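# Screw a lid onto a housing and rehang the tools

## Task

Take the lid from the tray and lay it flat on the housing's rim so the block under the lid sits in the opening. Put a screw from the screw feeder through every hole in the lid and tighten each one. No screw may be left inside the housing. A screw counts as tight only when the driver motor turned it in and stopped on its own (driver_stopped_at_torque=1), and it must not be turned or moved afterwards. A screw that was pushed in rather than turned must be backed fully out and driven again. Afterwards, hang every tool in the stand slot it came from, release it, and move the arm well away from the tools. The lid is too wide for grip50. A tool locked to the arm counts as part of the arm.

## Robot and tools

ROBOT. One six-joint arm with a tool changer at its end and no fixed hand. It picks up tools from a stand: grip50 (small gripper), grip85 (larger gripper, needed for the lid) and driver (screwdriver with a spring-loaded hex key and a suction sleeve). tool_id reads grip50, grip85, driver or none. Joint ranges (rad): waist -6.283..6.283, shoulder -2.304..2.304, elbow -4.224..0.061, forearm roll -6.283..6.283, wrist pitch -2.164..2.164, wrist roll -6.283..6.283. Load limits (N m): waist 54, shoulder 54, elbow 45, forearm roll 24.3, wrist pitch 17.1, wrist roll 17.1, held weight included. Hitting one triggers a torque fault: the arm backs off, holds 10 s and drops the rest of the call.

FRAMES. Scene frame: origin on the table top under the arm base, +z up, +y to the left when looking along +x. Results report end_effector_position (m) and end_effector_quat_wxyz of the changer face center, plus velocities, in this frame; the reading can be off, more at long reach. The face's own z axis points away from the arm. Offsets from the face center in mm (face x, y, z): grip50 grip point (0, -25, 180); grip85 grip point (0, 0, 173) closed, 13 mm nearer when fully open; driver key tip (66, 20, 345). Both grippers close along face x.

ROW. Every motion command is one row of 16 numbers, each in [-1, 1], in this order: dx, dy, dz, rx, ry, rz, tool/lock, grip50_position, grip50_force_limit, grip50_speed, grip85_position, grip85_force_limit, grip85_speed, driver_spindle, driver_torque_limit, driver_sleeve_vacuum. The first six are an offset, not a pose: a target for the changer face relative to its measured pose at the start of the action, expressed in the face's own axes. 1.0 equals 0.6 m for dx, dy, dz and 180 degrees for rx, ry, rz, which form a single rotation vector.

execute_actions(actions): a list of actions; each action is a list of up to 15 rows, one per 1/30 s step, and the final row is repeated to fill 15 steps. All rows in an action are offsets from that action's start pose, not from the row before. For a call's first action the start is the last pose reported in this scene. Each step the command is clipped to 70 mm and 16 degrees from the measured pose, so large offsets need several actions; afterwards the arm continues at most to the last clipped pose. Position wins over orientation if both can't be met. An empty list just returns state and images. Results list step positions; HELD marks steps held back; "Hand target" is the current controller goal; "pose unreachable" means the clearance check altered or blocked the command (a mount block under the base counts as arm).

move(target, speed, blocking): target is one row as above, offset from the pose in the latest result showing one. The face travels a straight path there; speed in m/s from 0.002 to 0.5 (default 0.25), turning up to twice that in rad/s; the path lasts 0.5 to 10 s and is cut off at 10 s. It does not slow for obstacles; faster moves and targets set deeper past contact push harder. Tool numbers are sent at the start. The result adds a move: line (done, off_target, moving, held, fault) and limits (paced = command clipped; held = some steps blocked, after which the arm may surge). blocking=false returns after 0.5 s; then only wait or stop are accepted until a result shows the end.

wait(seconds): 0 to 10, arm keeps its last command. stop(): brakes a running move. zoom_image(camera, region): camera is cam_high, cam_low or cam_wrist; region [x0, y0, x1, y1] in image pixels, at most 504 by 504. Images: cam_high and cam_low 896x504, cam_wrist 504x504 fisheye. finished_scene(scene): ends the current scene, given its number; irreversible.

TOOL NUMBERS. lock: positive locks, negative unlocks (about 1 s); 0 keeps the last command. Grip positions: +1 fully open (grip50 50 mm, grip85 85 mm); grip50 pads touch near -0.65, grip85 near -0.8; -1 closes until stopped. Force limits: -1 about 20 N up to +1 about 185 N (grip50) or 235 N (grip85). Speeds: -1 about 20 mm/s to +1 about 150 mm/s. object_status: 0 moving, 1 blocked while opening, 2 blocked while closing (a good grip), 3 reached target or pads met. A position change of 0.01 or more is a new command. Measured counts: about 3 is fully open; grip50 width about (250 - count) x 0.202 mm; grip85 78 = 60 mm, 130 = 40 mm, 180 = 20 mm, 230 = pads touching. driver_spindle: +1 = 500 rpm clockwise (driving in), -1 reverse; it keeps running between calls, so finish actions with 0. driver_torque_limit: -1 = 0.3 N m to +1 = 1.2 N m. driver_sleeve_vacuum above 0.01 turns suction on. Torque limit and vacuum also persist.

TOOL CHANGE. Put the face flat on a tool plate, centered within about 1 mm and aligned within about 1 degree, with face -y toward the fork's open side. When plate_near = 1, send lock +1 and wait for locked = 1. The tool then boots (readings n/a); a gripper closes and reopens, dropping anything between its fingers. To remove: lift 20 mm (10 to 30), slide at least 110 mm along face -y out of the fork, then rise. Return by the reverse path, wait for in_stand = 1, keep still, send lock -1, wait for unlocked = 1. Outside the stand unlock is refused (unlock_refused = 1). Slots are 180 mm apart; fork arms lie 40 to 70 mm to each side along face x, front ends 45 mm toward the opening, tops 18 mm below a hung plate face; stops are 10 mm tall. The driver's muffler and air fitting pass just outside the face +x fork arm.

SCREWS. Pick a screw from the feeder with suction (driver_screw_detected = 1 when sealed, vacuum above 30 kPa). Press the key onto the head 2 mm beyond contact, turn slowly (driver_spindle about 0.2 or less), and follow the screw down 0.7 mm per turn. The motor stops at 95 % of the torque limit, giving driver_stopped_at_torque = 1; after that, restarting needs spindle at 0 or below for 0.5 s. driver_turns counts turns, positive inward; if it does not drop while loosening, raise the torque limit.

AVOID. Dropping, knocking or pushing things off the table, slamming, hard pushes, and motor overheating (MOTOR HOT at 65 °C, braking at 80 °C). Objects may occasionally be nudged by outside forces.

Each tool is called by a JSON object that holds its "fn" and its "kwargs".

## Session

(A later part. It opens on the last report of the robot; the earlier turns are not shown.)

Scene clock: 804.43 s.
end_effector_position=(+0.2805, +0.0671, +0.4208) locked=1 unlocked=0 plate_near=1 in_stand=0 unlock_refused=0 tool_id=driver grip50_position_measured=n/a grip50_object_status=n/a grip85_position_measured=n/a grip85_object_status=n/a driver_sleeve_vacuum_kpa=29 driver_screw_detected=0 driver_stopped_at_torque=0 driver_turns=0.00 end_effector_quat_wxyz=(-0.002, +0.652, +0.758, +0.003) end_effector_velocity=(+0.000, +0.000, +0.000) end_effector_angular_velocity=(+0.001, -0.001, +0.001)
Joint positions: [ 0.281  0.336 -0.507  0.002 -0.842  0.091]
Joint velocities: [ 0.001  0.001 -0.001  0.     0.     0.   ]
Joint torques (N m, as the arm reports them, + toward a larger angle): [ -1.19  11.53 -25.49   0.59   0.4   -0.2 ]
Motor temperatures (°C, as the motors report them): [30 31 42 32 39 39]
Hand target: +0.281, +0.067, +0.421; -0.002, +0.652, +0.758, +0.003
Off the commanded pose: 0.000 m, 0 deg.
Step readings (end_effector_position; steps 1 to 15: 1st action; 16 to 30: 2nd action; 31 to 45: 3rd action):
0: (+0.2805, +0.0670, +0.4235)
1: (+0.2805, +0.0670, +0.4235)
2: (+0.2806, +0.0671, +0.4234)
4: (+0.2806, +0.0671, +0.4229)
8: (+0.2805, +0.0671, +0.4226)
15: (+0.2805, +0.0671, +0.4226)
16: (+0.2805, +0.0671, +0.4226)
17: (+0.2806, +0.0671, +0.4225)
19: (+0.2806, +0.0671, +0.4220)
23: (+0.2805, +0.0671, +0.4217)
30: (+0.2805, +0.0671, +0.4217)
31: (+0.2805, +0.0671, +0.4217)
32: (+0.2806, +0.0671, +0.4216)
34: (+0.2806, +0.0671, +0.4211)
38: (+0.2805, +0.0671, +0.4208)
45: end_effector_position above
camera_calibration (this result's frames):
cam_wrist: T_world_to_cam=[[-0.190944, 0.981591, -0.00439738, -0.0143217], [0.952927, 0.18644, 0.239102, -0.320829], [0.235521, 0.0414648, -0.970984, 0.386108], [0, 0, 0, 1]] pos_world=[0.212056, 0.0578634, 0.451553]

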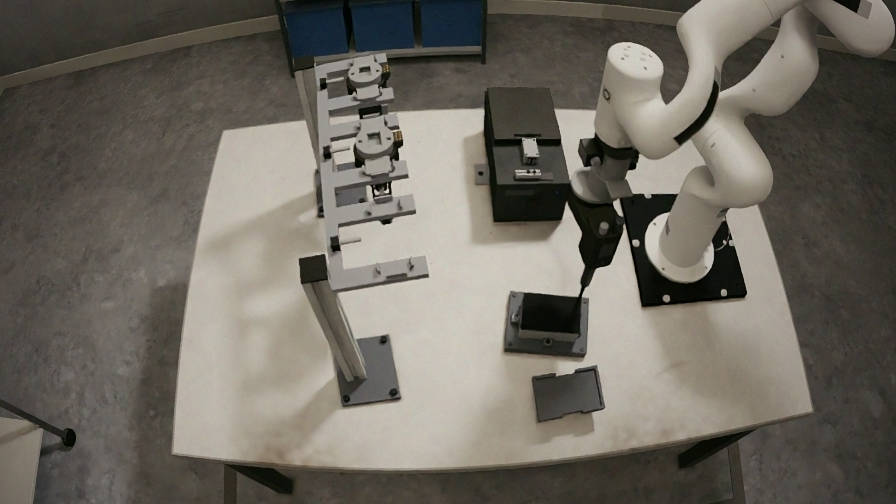

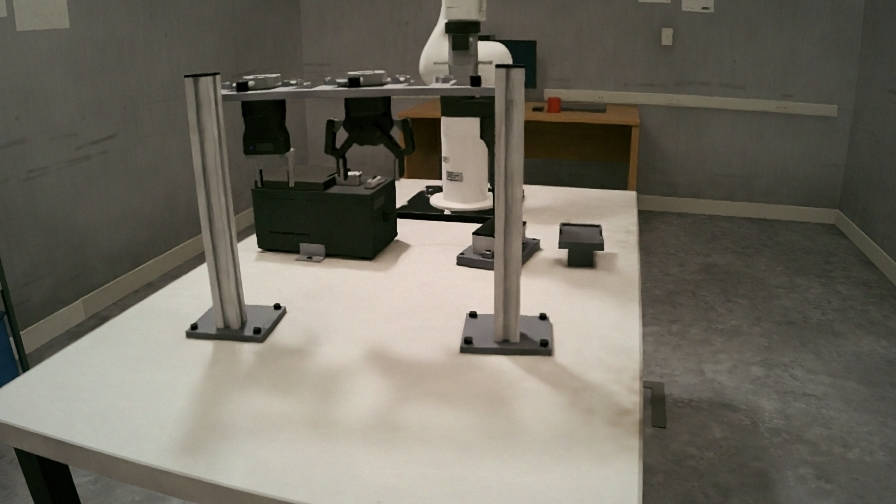

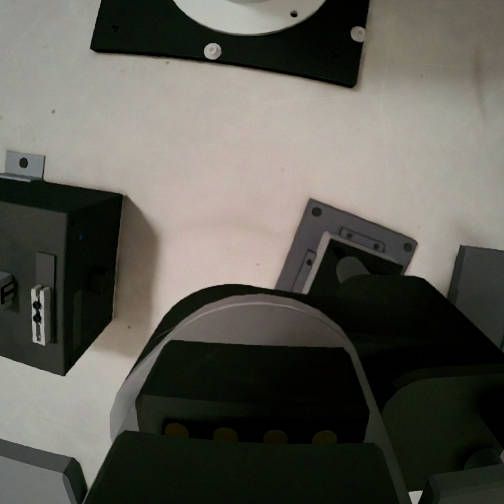

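{"fn": "zoom_image", "kwargs": {"camera": "cam_high", "region": [500, 260, 620, 360]}}

{"fn": "zoom_image", "kwargs": {"camera": "cam_low", "region": [440, 180, 560, 280]}}

Region (500, 260, 620, 360) of cam_high's 896x504 image, scaled by 4.200, with more detail than that image has.

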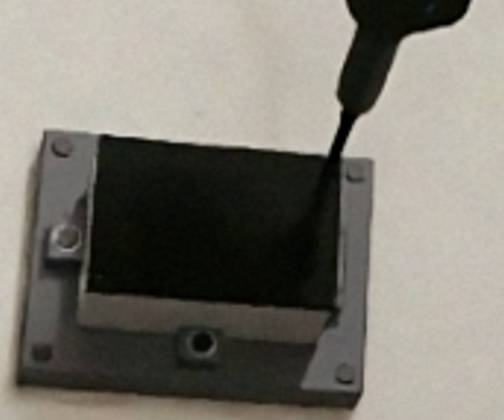

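Region (440, 180, 560, 280) of cam_low's 896x504 image, scaled by 4.200, with more detail than that image has.

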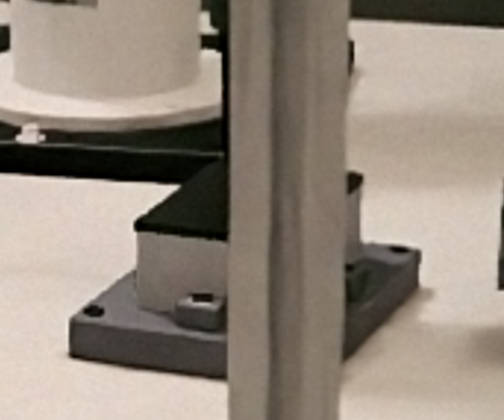

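{"fn": "execute_actions", "kwargs": {"actions": [[[0,0,0.001,0,0,0,0,0,0,0,0,0,0,0.2,0,1]],[[0,0,0.001,0,0,0,0,0,0,0,0,0,0,0.2,0,1]],[[0,0,0.001,0,0,0,0,0,0,0,0,0,0,0.2,0,1]],[[0,0,0.001,0,0,0,0,0,0,0,0,0,0,0.2,0,1],[0,0,0.001,0,0,0,0,0,0,0,0,0,0,0.2,0,1],[0,0,0.001,0,0,0,0,0,0,0,0,0,0,0.2,0,1],[0,0,0.001,0,0,0,0,0,0,0,0,0,0,0.2,0,1],[0,0,0.001,0,0,0,0,0,0,0,0,0,0,0.2,0,1],[0,0,0.001,0,0,0,0,0,0,0,0,0,0,0.2,0,1],[0,0,0.001,0,0,0,0,0,0,0,0,0,0,0.2,0,1],[0,0,0.001,0,0,0,0,0,0,0,0,0,0,0.2,0,1],[0,0,0.001,0,0,0,0,0,0,0,0,0,0,0.2,0,1],[0,0,0.001,0,0,0,0,0,0,0,0,0,0,0.2,0,1],[0,0,0.001,0,0,0,0,0,0,0,0,0,0,0.2,0,1],[0,0,0.001,0,0,0,0,0,0,0,0,0,0,0,0,1]]]}}

Scene clock: 830.27 s.
end_effector_position=(+0.2806, +0.0671, +0.4185) locked=1 unlocked=0 plate_near=1 in_stand=0 unlock_refused=0 tool_id=driver grip50_position_measured=n/a grip50_object_status=n/a grip85_position_measured=n/a grip85_object_status=n/a driver_sleeve_vacuum_kpa=29 driver_screw_detected=0 driver_stopped_at_torque=0 driver_turns=3.06 end_effector_quat_wxyz=(-0.002, +0.652, +0.758, +0.003) end_effector_velocity=(+0.000, +0.000, +0.000) end_effector_angular_velocity=(+0.000, -0.001, -0.000)
Joint positions: [ 0.281  0.333 -0.503  0.002 -0.835  0.091]
Joint velocities: [ 0.     0.    -0.001  0.     0.     0.   ]
Joint torques (N m, as the arm reports them, + toward a larger angle): [ -2.68  10.97 -24.65   1.17   0.19  -0.28]
Motor temperatures (°C, as the motors report them): [30 31 42 32 39 39]
Hand target: +0.281, +0.067, +0.418; -0.002, +0.652, +0.758, +0.003
Off the commanded pose: 0.000 m, 0 deg.
Step readings (end_effector_position; steps 1 to 15: 1st action; 16 to 30: 2nd action; 31 to 45: 3rd action; 46 to 60: 4th action):
0: (+0.2805, +0.0671, +0.4208)
1: (+0.2805, +0.0671, +0.4208)
2: (+0.2805, +0.0671, +0.4207)
4: (+0.2805, +0.0671, +0.4204)
8: (+0.2805, +0.0671, +0.4202)
15: (+0.2805, +0.0671, +0.4202)
16: (+0.2805, +0.0671, +0.4202)
17: (+0.2805, +0.0671, +0.4201)
19: (+0.2805, +0.0671, +0.4198)
23: (+0.2805, +0.0671, +0.4196)
30: (+0.2806, +0.0671, +0.4196)
31: (+0.2805, +0.0671, +0.4196)
32: (+0.2806, +0.0671, +0.4195)
34: (+0.2805, +0.0671, +0.4192)
38: (+0.2806, +0.0671, +0.4190)
45: (+0.2806, +0.0671, +0.4190)
46: (+0.2805, +0.0671, +0.4190)
47: (+0.2806, +0.0671, +0.4189)
49: (+0.2805, +0.0671, +0.4187)
53: (+0.2806, +0.0671, +0.4185)
60: end_effector_position above
camera_calibration (this result's frames):
cam_wrist: T_world_to_cam=[[-0.190911, 0.981598, -0.00439075, -0.0143594], [0.95286, 0.186393, 0.239408, -0.32044], [0.235821, 0.0415219, -0.970909, 0.383703], [0, 0, 0, 1]] pos_world=[0.212108, 0.0578907, 0.449194]

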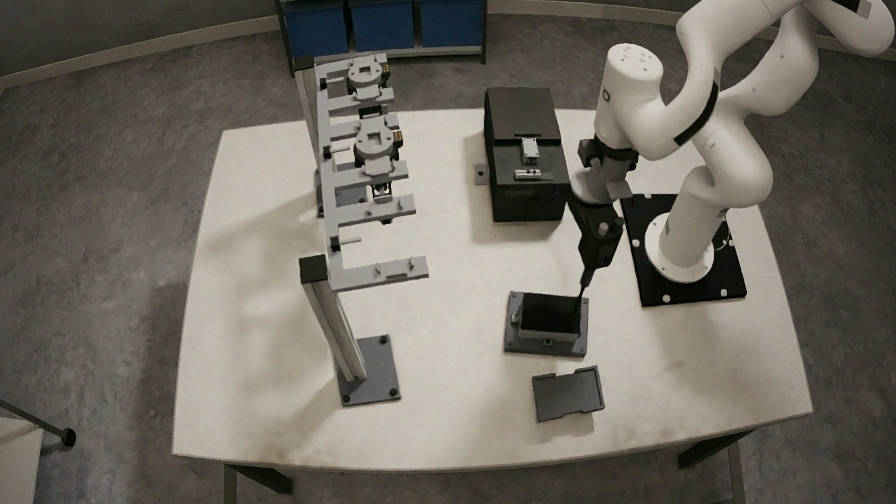

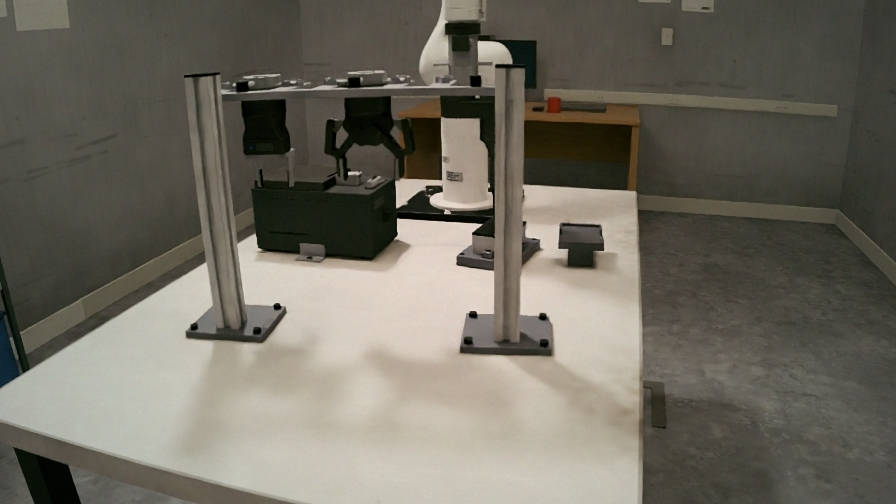

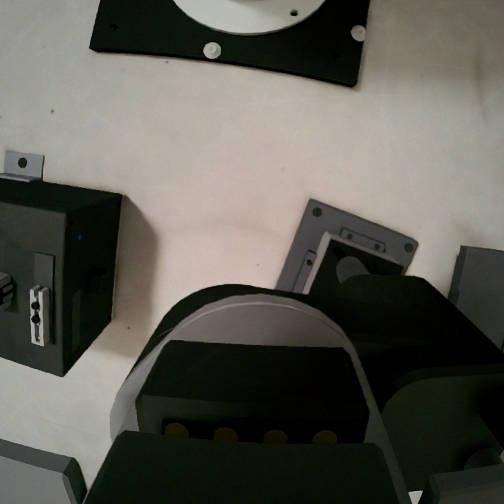

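{"fn": "execute_actions", "kwargs": {"actions": [[[0,0,0.001,0,0,0,0,0,0,0,0,0,0,0.2,0,1]],[[0,0,0.001,0,0,0,0,0,0,0,0,0,0,0.2,0,1]],[[0,0,0.001,0,0,0,0,0,0,0,0,0,0,0.2,0,1]],[[0,0,0.001,0,0,0,0,0,0,0,0,0,0,0.2,0,1]],[[0,0,0,0,0,0,0,0,0,0,0,0,0,0,0,1]]]}}

Scene clock: 843.87 s.
end_effector_position=(+0.2807, +0.0671, +0.4161) locked=1 unlocked=0 plate_near=1 in_stand=0 unlock_refused=0 tool_id=driver grip50_position_measured=n/a grip50_object_status=n/a grip85_position_measured=n/a grip85_object_status=n/a driver_sleeve_vacuum_kpa=38 driver_screw_detected=1 driver_stopped_at_torque=0 driver_turns=6.33 end_effector_quat_wxyz=(-0.002, +0.652, +0.758, +0.003) end_effector_velocity=(+0.000, -0.000, +0.000) end_effector_angular_velocity=(+0.000, +0.000, -0.001)
Joint positions: [ 0.281  0.329 -0.5    0.002 -0.828  0.091]
Joint velocities: [-0.001 -0.    -0.     0.    -0.001  0.   ]
Joint torques (N m, as the arm reports them, + toward a larger angle): [ -0.58   9.6  -23.46   0.92  -0.38  -0.46]
Motor temperatures (°C, as the motors report them): [30 30 42 32 39 39]
Hand target: +0.281, +0.067, +0.416; -0.002, +0.652, +0.758, +0.003
Off the commanded pose: 0.000 m, 0 deg.
Step readings (end_effector_position; steps 1 to 15: 1st action; 16 to 30: 2nd action; 31 to 45: 3rd action; 46 to 60: 4th action; 61 to 75: 5th action):
0: (+0.2806, +0.0671, +0.4184)
1: (+0.2806, +0.0671, +0.4184)
2: (+0.2806, +0.0671, +0.4183)
4: (+0.2806, +0.0671, +0.4182)
8: (+0.2807, +0.0671, +0.4180)
15: (+0.2806, +0.0671, +0.4179)
16: (+0.2806, +0.0671, +0.4179)
17: (+0.2806, +0.0671, +0.4178)
19: (+0.2807, +0.0671, +0.4175)
23: (+0.2807, +0.0671, +0.4173)
30: (+0.2807, +0.0671, +0.4173)
31: (+0.2806, +0.0671, +0.4173)
32: (+0.2807, +0.0671, +0.4172)
34: (+0.2807, +0.0671, +0.4169)
38: (+0.2807, +0.0671, +0.4167)
45: (+0.2807, +0.0671, +0.4167)
46: (+0.2807, +0.0671, +0.4167)
47: (+0.2807, +0.0671, +0.4166)
49: (+0.2807, +0.0671, +0.4163)
53: (+0.2807, +0.0671, +0.4161)
60: (+0.2807, +0.0671, +0.4161)
61: (+0.2807, +0.0671, +0.4161)
62: (+0.2807, +0.0671, +0.4161)
64: (+0.2807, +0.0671, +0.4161)
68: (+0.2807, +0.0671, +0.4161)
75: end_effector_position above
camera_calibration (this result's frames):
cam_wrist: T_world_to_cam=[[-0.190866, 0.981606, -0.00442192, -0.0143724], [0.952778, 0.186341, 0.239774, -0.320073], [0.236187, 0.0415516, -0.970819, 0.381259], [0, 0, 0, 1]] pos_world=[0.212166, 0.0579088, 0.446815]

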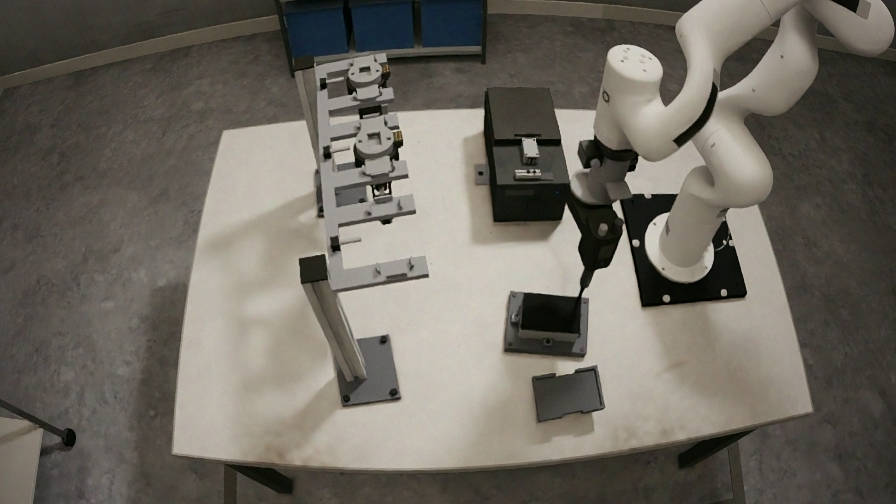

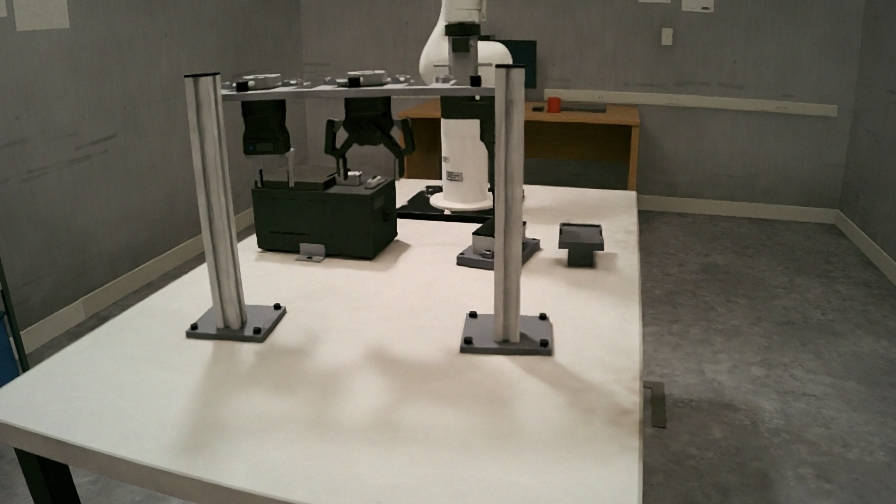

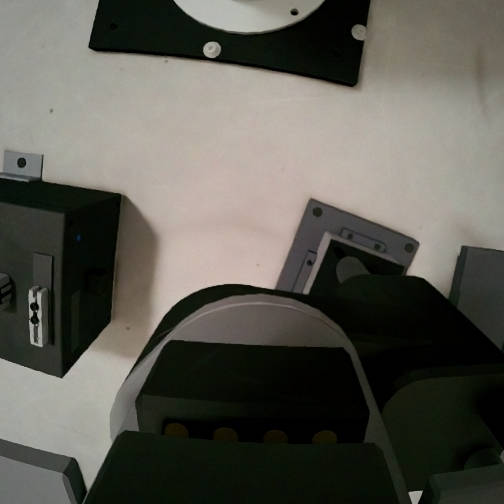

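{"fn": "execute_actions", "kwargs": {"actions": [[[0,0,0.001,0,0,0,0,0,0,0,0,0,0,0.2,0,1]],[[0,0,0.001,0,0,0,0,0,0,0,0,0,0,0.2,0,1]],[[0,0,0.001,0,0,0,0,0,0,0,0,0,0,0.2,0,1]],[[0,0,0.001,0,0,0,0,0,0,0,0,0,0,0.2,0,1]],[[0,0,0,0,0,0,0,0,0,0,0,0,0,0,0,1]]]}}

Scene clock: 853.00 s.
end_effector_position=(+0.2807, +0.0671, +0.4137) locked=1 unlocked=0 plate_near=1 in_stand=0 unlock_refused=0 tool_id=driver grip50_position_measured=n/a grip50_object_status=n/a grip85_position_measured=n/a grip85_object_status=n/a driver_sleeve_vacuum_kpa=40 driver_screw_detected=1 driver_stopped_at_torque=1 driver_turns=9.38 end_effector_quat_wxyz=(-0.002, +0.652, +0.758, +0.003) end_effector_velocity=(-0.000, -0.000, -0.000) end_effector_angular_velocity=(-0.001, +0.001, +0.001)
Joint positions: [ 0.281  0.326 -0.496  0.002 -0.822  0.091]
Joint velocities: [ 0.     0.     0.    -0.001 -0.001 -0.   ]
Joint torques (N m, as the arm reports them, + toward a larger angle): [ -0.42   8.43 -23.47   1.41  -0.43  -0.4 ]
Motor temperatures (°C, as the motors report them): [30 30 42 32 39 39]
Hand target: +0.281, +0.067, +0.414; -0.002, +0.652, +0.758, +0.003
Off the commanded pose: 0.000 m, 0 deg.
Step readings (end_effector_position; steps 1 to 15: 1st action; 16 to 30: 2nd action; 31 to 45: 3rd action; 46 to 60: 4th action; 61 to 75: 5th action):
0: (+0.2807, +0.0671, +0.4161)
1: (+0.2807, +0.0671, +0.4161)
2: (+0.2807, +0.0671, +0.4160)
4: (+0.2807, +0.0671, +0.4157)
8: (+0.2807, +0.0671, +0.4155)
15: (+0.2807, +0.0671, +0.4155)
16: (+0.2807, +0.0671, +0.4155)
17: (+0.2807, +0.0671, +0.4154)
19: (+0.2807, +0.0671, +0.4151)
23: (+0.2807, +0.0671, +0.4149)
30: (+0.2807, +0.0671, +0.4149)
31: (+0.2807, +0.0671, +0.4149)
32: (+0.2807, +0.0671, +0.4148)
34: (+0.2807, +0.0671, +0.4145)
38: (+0.2807, +0.0671, +0.4143)
45: (+0.2807, +0.0671, +0.4143)
46: (+0.2807, +0.0671, +0.4143)
47: (+0.2807, +0.0671, +0.4142)
49: (+0.2807, +0.0671, +0.4139)
53: (+0.2807, +0.0671, +0.4137)
60: (+0.2807, +0.0671, +0.4137)
61: (+0.2807, +0.0671, +0.4137)
62: (+0.2807, +0.0671, +0.4137)
64: (+0.2807, +0.0671, +0.4137)
68: (+0.2807, +0.0671, +0.4137)
75: end_effector_position above
camera_calibration (this result's frames):
cam_wrist: T_world_to_cam=[[-0.190846, 0.98161, -0.00445213, -0.0143845], [0.952748, 0.186323, 0.239905, -0.319571], [0.236322, 0.0415432, -0.970786, 0.378886], [0, 0, 0, 1]] pos_world=[0.212186, 0.0579233, 0.44442]

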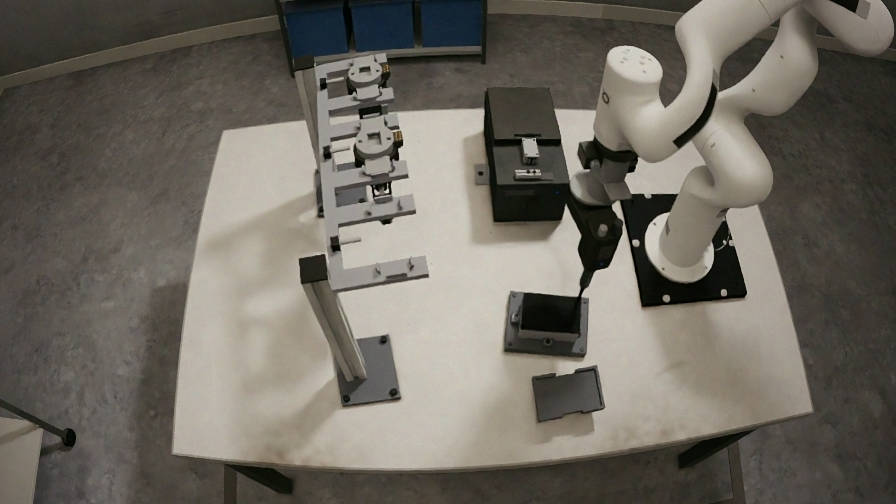

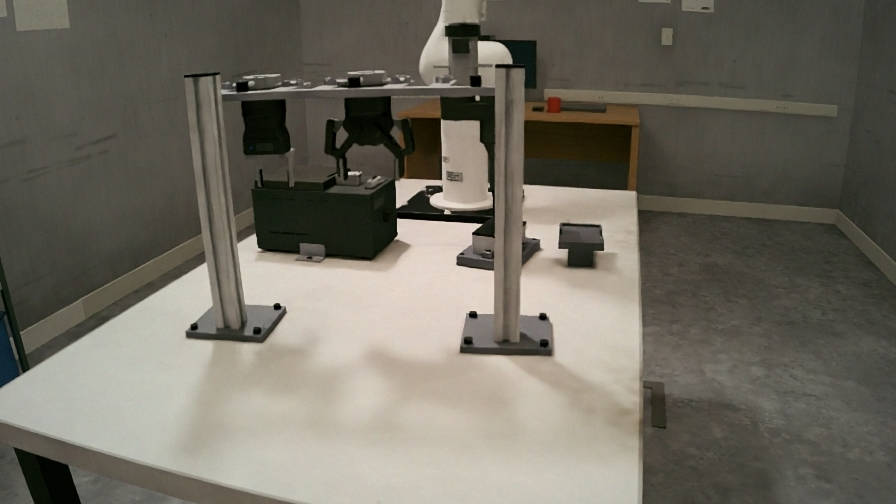

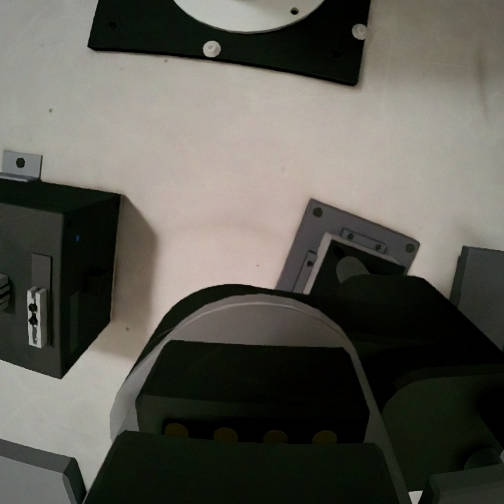

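{"fn": "execute_actions", "kwargs": {"actions": [[[0,0,0,0,0,0,0,0,0,0,0,0,0,0,0,0]],[[0,0,-0.004,0,0,0,0,0,0,0,0,0,0,0,0,0]],[[0,0,-0.008,0,0,0,0,0,0,0,0,0,0,0,0,0]],[[0,0,-0.02,0,0,0,0,0,0,0,0,0,0,0,0,0]]]}}

{"fn": "move", "kwargs": {"target": [0,0,-0.2,0,0,0,0,0,0,0,0,0,0,0,0,0], "speed": 0.25}}

Scene clock: 868.10 s.
end_effector_position=(+0.2804, +0.0670, +0.4326) locked=1 unlocked=0 plate_near=1 in_stand=0 unlock_refused=0 tool_id=driver grip50_position_measured=n/a grip50_object_status=n/a grip85_position_measured=n/a grip85_object_status=n/a driver_sleeve_vacuum_kpa=0 driver_screw_detected=0 driver_stopped_at_torque=1 driver_turns=9.38 end_effector_quat_wxyz=(-0.003, +0.652, +0.758, +0.003) end_effector_velocity=(+0.001, +0.000, +0.001) end_effector_angular_velocity=(+0.001, -0.003, -0.001)
Joint positions: [ 0.281  0.35  -0.525  0.002 -0.876  0.091]
Joint velocities: [-0.     0.001 -0.002 -0.     0.001  0.001]
Joint torques (N m, as the arm reports them, + toward a larger angle): [ -2.15  11.18 -25.32   0.93   0.55  -0.28]
Motor temperatures (°C, as the motors report them): [30 30 42 32 39 39]
Hand target: +0.280, +0.067, +0.433; -0.003, +0.652, +0.758, +0.003
Off the commanded pose: 0.000 m, 0 deg.
Step readings (end_effector_position; steps 1 to 15: 1st action; 16 to 30: 2nd action; 31 to 45: 3rd action; 46 to 60: 4th action):
0: (+0.2807, +0.0671, +0.4137)
1: (+0.2807, +0.0671, +0.4137)
2: (+0.2807, +0.0671, +0.4137)
4: (+0.2807, +0.0671, +0.4137)
8: (+0.2807, +0.0671, +0.4137)
15: (+0.2807, +0.0671, +0.4137)
16: (+0.2807, +0.0671, +0.4137)
17: (+0.2807, +0.0671, +0.4140)
19: (+0.2807, +0.0671, +0.4150)
23: (+0.2805, +0.0671, +0.4159)
30: (+0.2805, +0.0671, +0.4160)
31: (+0.2805, +0.0671, +0.4160)
32: (+0.2804, +0.0671, +0.4164)
34: (+0.2803, +0.0670, +0.4187)
38: (+0.2805, +0.0671, +0.4206)
45: (+0.2805, +0.0671, +0.4207)
46: (+0.2805, +0.0671, +0.4208)
47: (+0.2804, +0.0670, +0.4216)
49: (+0.2802, +0.0669, +0.4272)
53: (+0.2808, +0.0671, +0.4325)
60: end_effector_position above
camera_calibration (this result's frames):
cam_wrist: T_world_to_cam=[[-0.191047, 0.981571, -0.0044008, -0.0141683], [0.953056, 0.186566, 0.238491, -0.323316], [0.234917, 0.0413686, -0.971135, 0.397877], [0, 0, 0, 1]] pos_world=[0.211964, 0.0577674, 0.463437]

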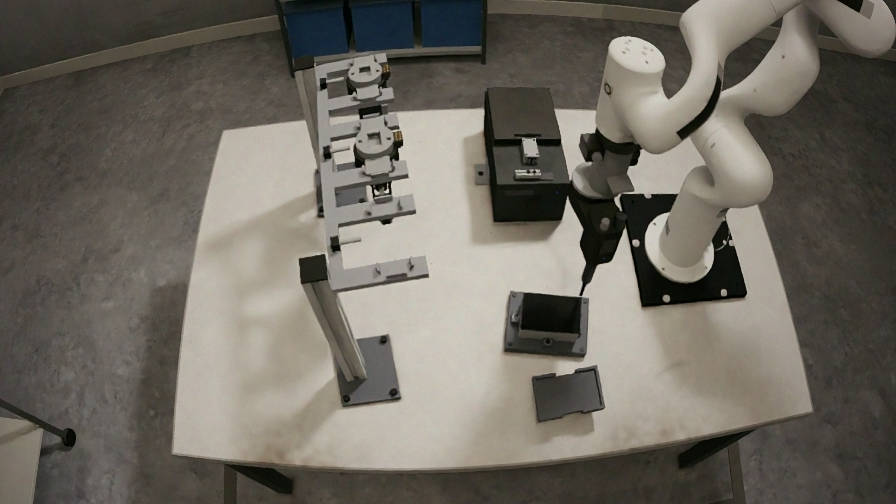

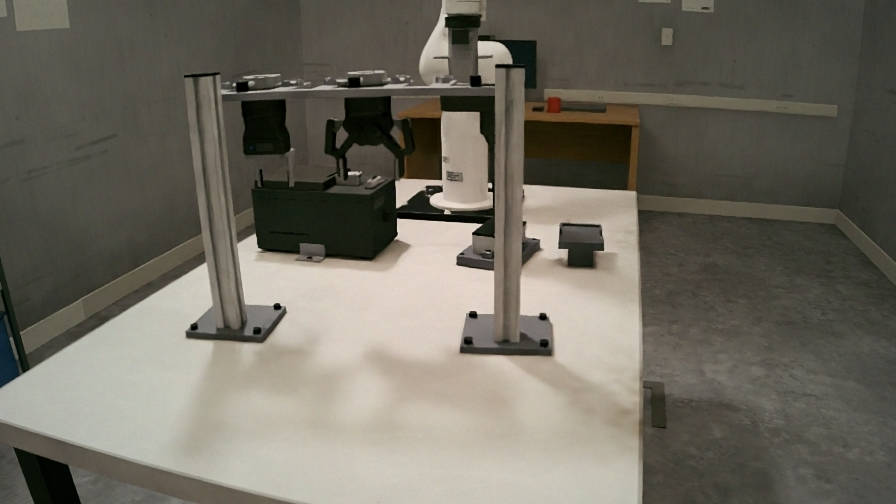

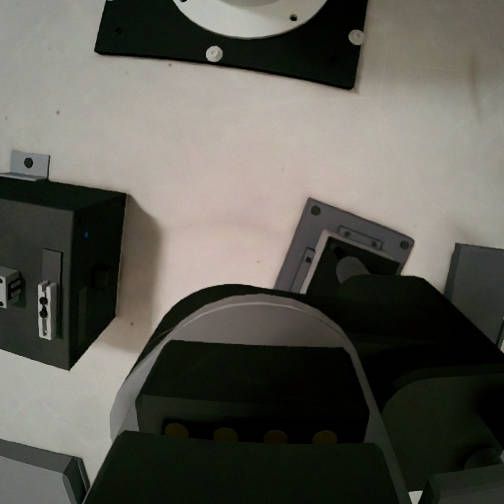

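Scene clock: 869.07 s.
end_effector_position=(+0.2804, +0.0663, +0.5521) locked=1 unlocked=0 plate_near=1 in_stand=0 unlock_refused=0 tool_id=driver grip50_position_measured=n/a grip50_object_status=n/a grip85_position_measured=n/a grip85_object_status=n/a driver_sleeve_vacuum_kpa=0 driver_screw_detected=0 driver_stopped_at_torque=1 driver_turns=9.38 end_effector_quat_wxyz=(-0.003, +0.652, +0.758, +0.002) end_effector_velocity=(+0.000, -0.000, +0.003) end_effector_angular_velocity=(+0.000, -0.002, -0.001)
Joint positions: [ 0.281  0.426 -0.746  0.002 -1.174  0.091]
Joint velocities: [-0.001  0.    -0.006 -0.    -0.004  0.001]
Joint torques (N m, as the arm reports them, + toward a larger angle): [ -1.69   8.66 -27.24   0.97   0.42  -0.25]
Motor temperatures (°C, as the motors report them): [30 30 42 32 39 39]
Hand target: +0.281, +0.066, +0.553; -0.003, +0.652, +0.758, +0.003
Off the commanded pose: 0.001 m, 0 deg.
move: done
camera_calibration (this result's frames):
cam_wrist: T_world_to_cam=[[-0.191491, 0.981485, -0.00421229, -0.0129056], [0.953199, 0.186992, 0.237584, -0.351265], [0.233973, 0.04148, -0.971358, 0.514325], [0, 0, 0, 1]] pos_world=[0.212016, 0.0570162, 0.582994]

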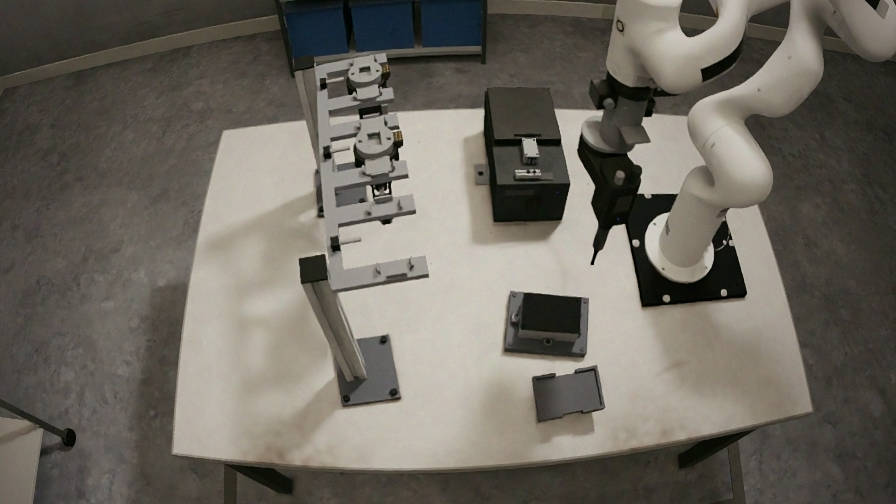

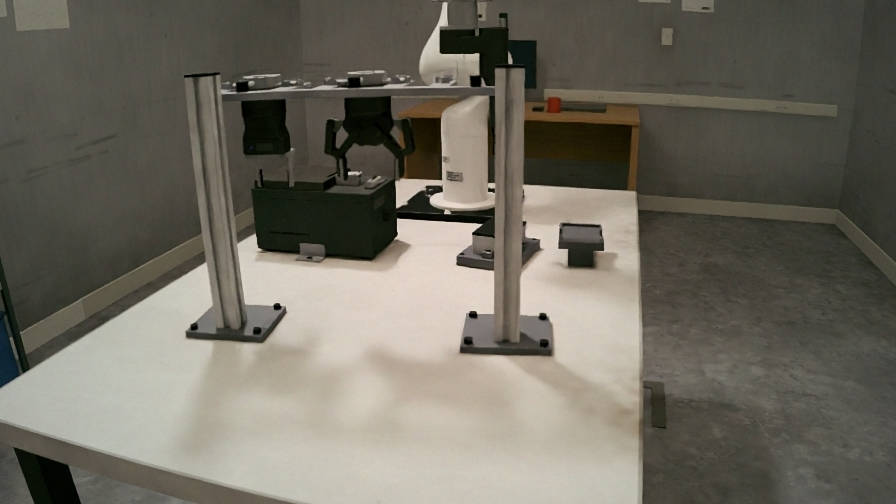

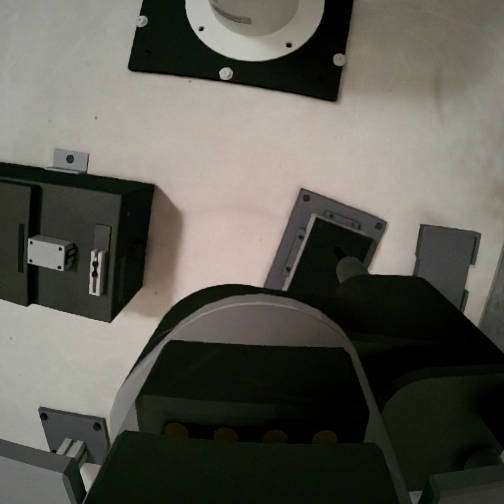

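{"fn": "zoom_image", "kwargs": {"camera": "cam_high", "region": [500, 270, 600, 360]}}

{"fn": "zoom_image", "kwargs": {"camera": "cam_wrist", "region": [270, 180, 400, 300]}}

{"fn": "zoom_image", "kwargs": {"camera": "cam_low", "region": [450, 200, 550, 270]}}

Region (500, 270, 600, 360) of cam_high's 896x504 image, scaled by 5.040, with more detail than that image has; it fills the top 454 rows of this view, and the rest is white.

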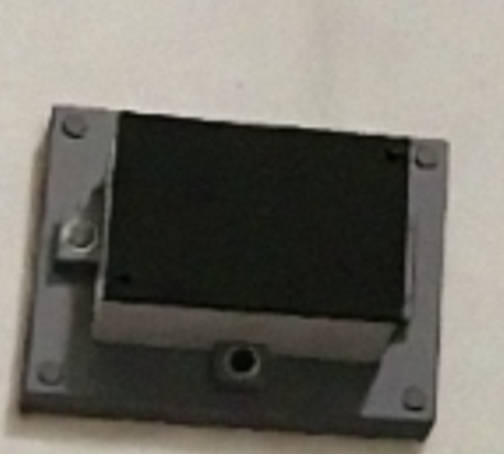

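Region (270, 180, 400, 300) of cam_wrist's 504x504 image, scaled by 3.877, with more detail than that image has; it fills the top 465 rows of this view, and the rest is white.

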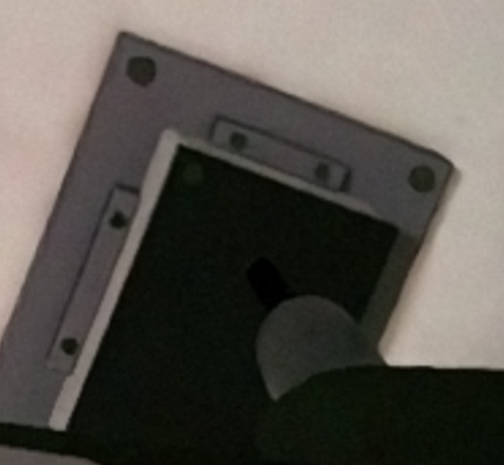

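Region (450, 200, 550, 270) of cam_low's 896x504 image, scaled by 5.040, with more detail than that image has; it fills the top 353 rows of this view, and the rest is white.

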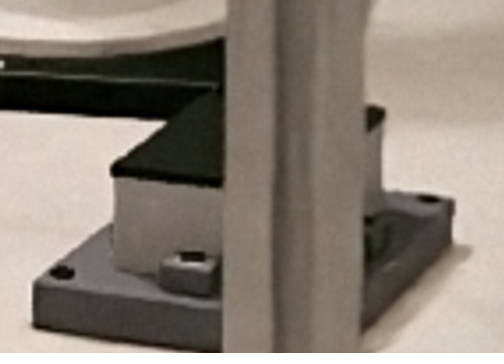

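{"fn": "move", "kwargs": {"target": [-0.4282,0.0787,-0.0132,0,0,0,0,0,0,0,0,0,0,0,0,1], "speed": 0.3}}

{"fn": "move", "kwargs": {"target": [0,0,0.05,0,0,0,0,0,0,0,0,0,0,0,0,1], "speed": 0.08}}

{"fn": "zoom_image", "kwargs": {"camera": "cam_wrist", "region": [300, 200, 370, 270]}}

Scene clock: 892.13 s.
end_effector_position=(+0.3650, -0.1807, +0.5585) locked=1 unlocked=0 plate_near=1 in_stand=0 unlock_refused=0 tool_id=driver grip50_position_measured=n/a grip50_object_status=n/a grip85_position_measured=n/a grip85_object_status=n/a driver_sleeve_vacuum_kpa=14 driver_screw_detected=0 driver_stopped_at_torque=1 driver_turns=9.38 end_effector_quat_wxyz=(-0.003, +0.652, +0.758, +0.002) end_effector_velocity=(+0.001, -0.002, +0.000) end_effector_angular_velocity=(-0.001, -0.002, -0.001)
Joint positions: [-0.412  0.108 -1.008  0.    -1.119 -0.602]
Joint velocities: [-0.003 -0.004 -0.004 -0.     0.003 -0.002]
Joint torques (N m, as the arm reports them, + toward a larger angle): [ -1.4   27.17 -25.84   1.04  -0.37  -0.34]
Motor temperatures (°C, as the motors report them): [30 30 42 32 39 39]
Hand target: +0.365, -0.181, +0.558; -0.002, +0.652, +0.758, +0.002
Off the commanded pose: 0.001 m, 0 deg.
move: done
camera_calibration (this result's frames):
cam_wrist: T_world_to_cam=[[-0.19175, 0.98143, -0.00513873, 0.246263], [0.953019, 0.187445, 0.237947, -0.387236], [0.234491, 0.0407291, -0.971265, 0.510615], [0, 0, 0, 1]] pos_world=[0.29653, -0.189901, 0.58935]

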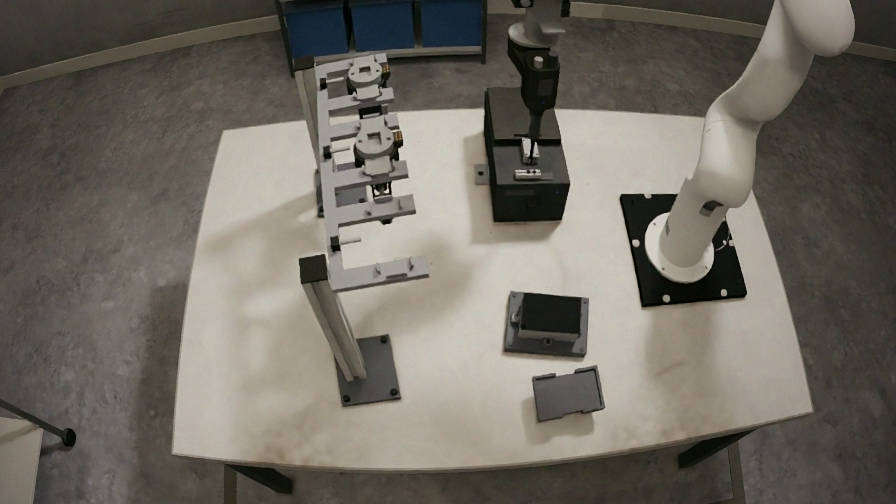

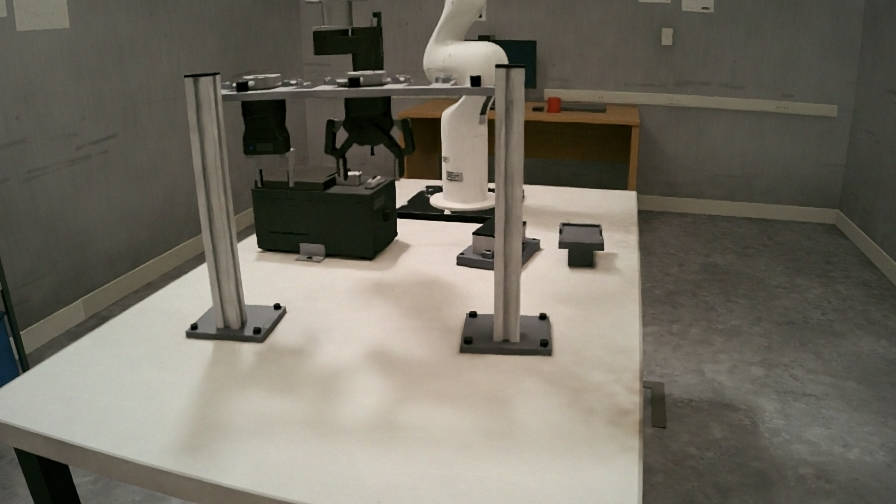

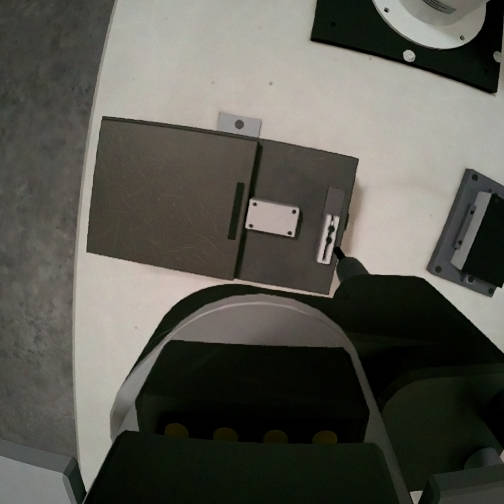

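Scene clock: 892.93 s.
end_effector_position=(+0.3649, -0.1805, +0.5287) locked=1 unlocked=0 plate_near=1 in_stand=0 unlock_refused=0 tool_id=driver grip50_position_measured=n/a grip50_object_status=n/a grip85_position_measured=n/a grip85_object_status=n/a driver_sleeve_vacuum_kpa=14 driver_screw_detected=0 driver_stopped_at_torque=1 driver_turns=9.38 end_effector_quat_wxyz=(-0.002, +0.652, +0.758, +0.002) end_effector_velocity=(+0.001, +0.000, -0.001) end_effector_angular_velocity=(-0.002, -0.004, +0.000)
Joint positions: [-0.412  0.097 -0.952  0.    -1.051 -0.602]
Joint velocities: [ 0.001 -0.     0.001  0.     0.006  0.   ]
Joint torques (N m, as the arm reports them, + toward a larger angle): [ -2.32  28.54 -25.77   1.01  -0.26  -0.28]
Motor temperatures (°C, as the motors report them): [30 30 42 32 39 39]
Hand target: +0.365, -0.181, +0.529; -0.002, +0.652, +0.758, +0.002
Off the commanded pose: 0.000 m, 0 deg.
move: done
camera_calibration (this result's frames):
cam_wrist: T_world_to_cam=[[-0.191641, 0.98145, -0.00536164, 0.246037], [0.952978, 0.187383, 0.238161, -0.380256], [0.234748, 0.040532, -0.971211, 0.481528], [0, 0, 0, 1]] pos_world=[0.296489, -0.189737, 0.559546]

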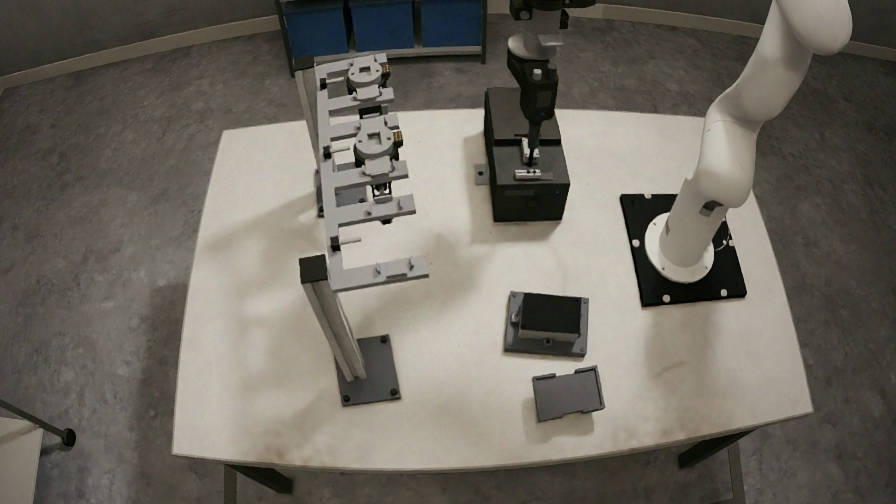

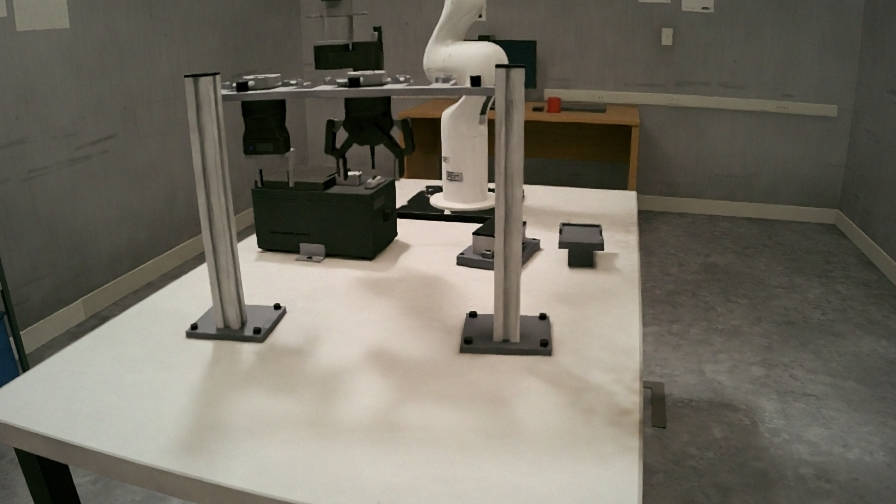

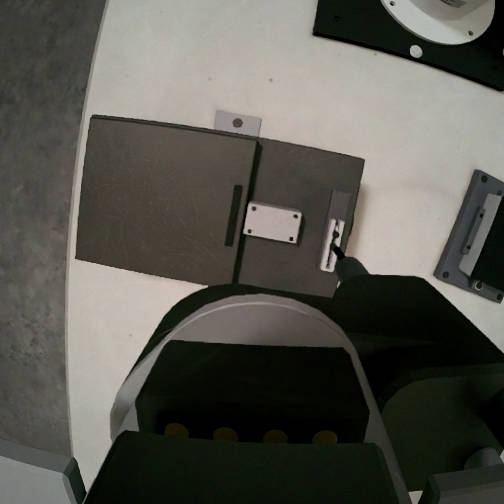

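Region (300, 200, 370, 270) of cam_wrist's 504x504 image, scaled by 7.200, with more detail than that image has.

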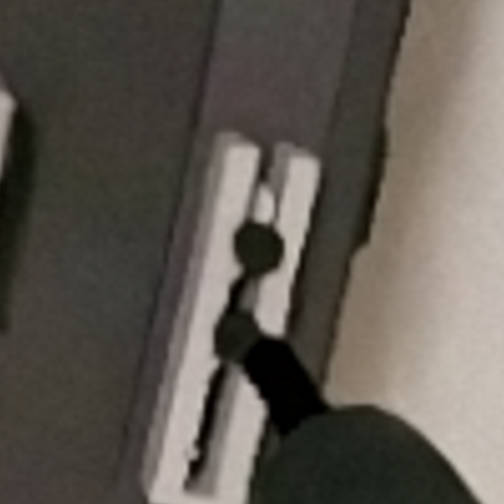

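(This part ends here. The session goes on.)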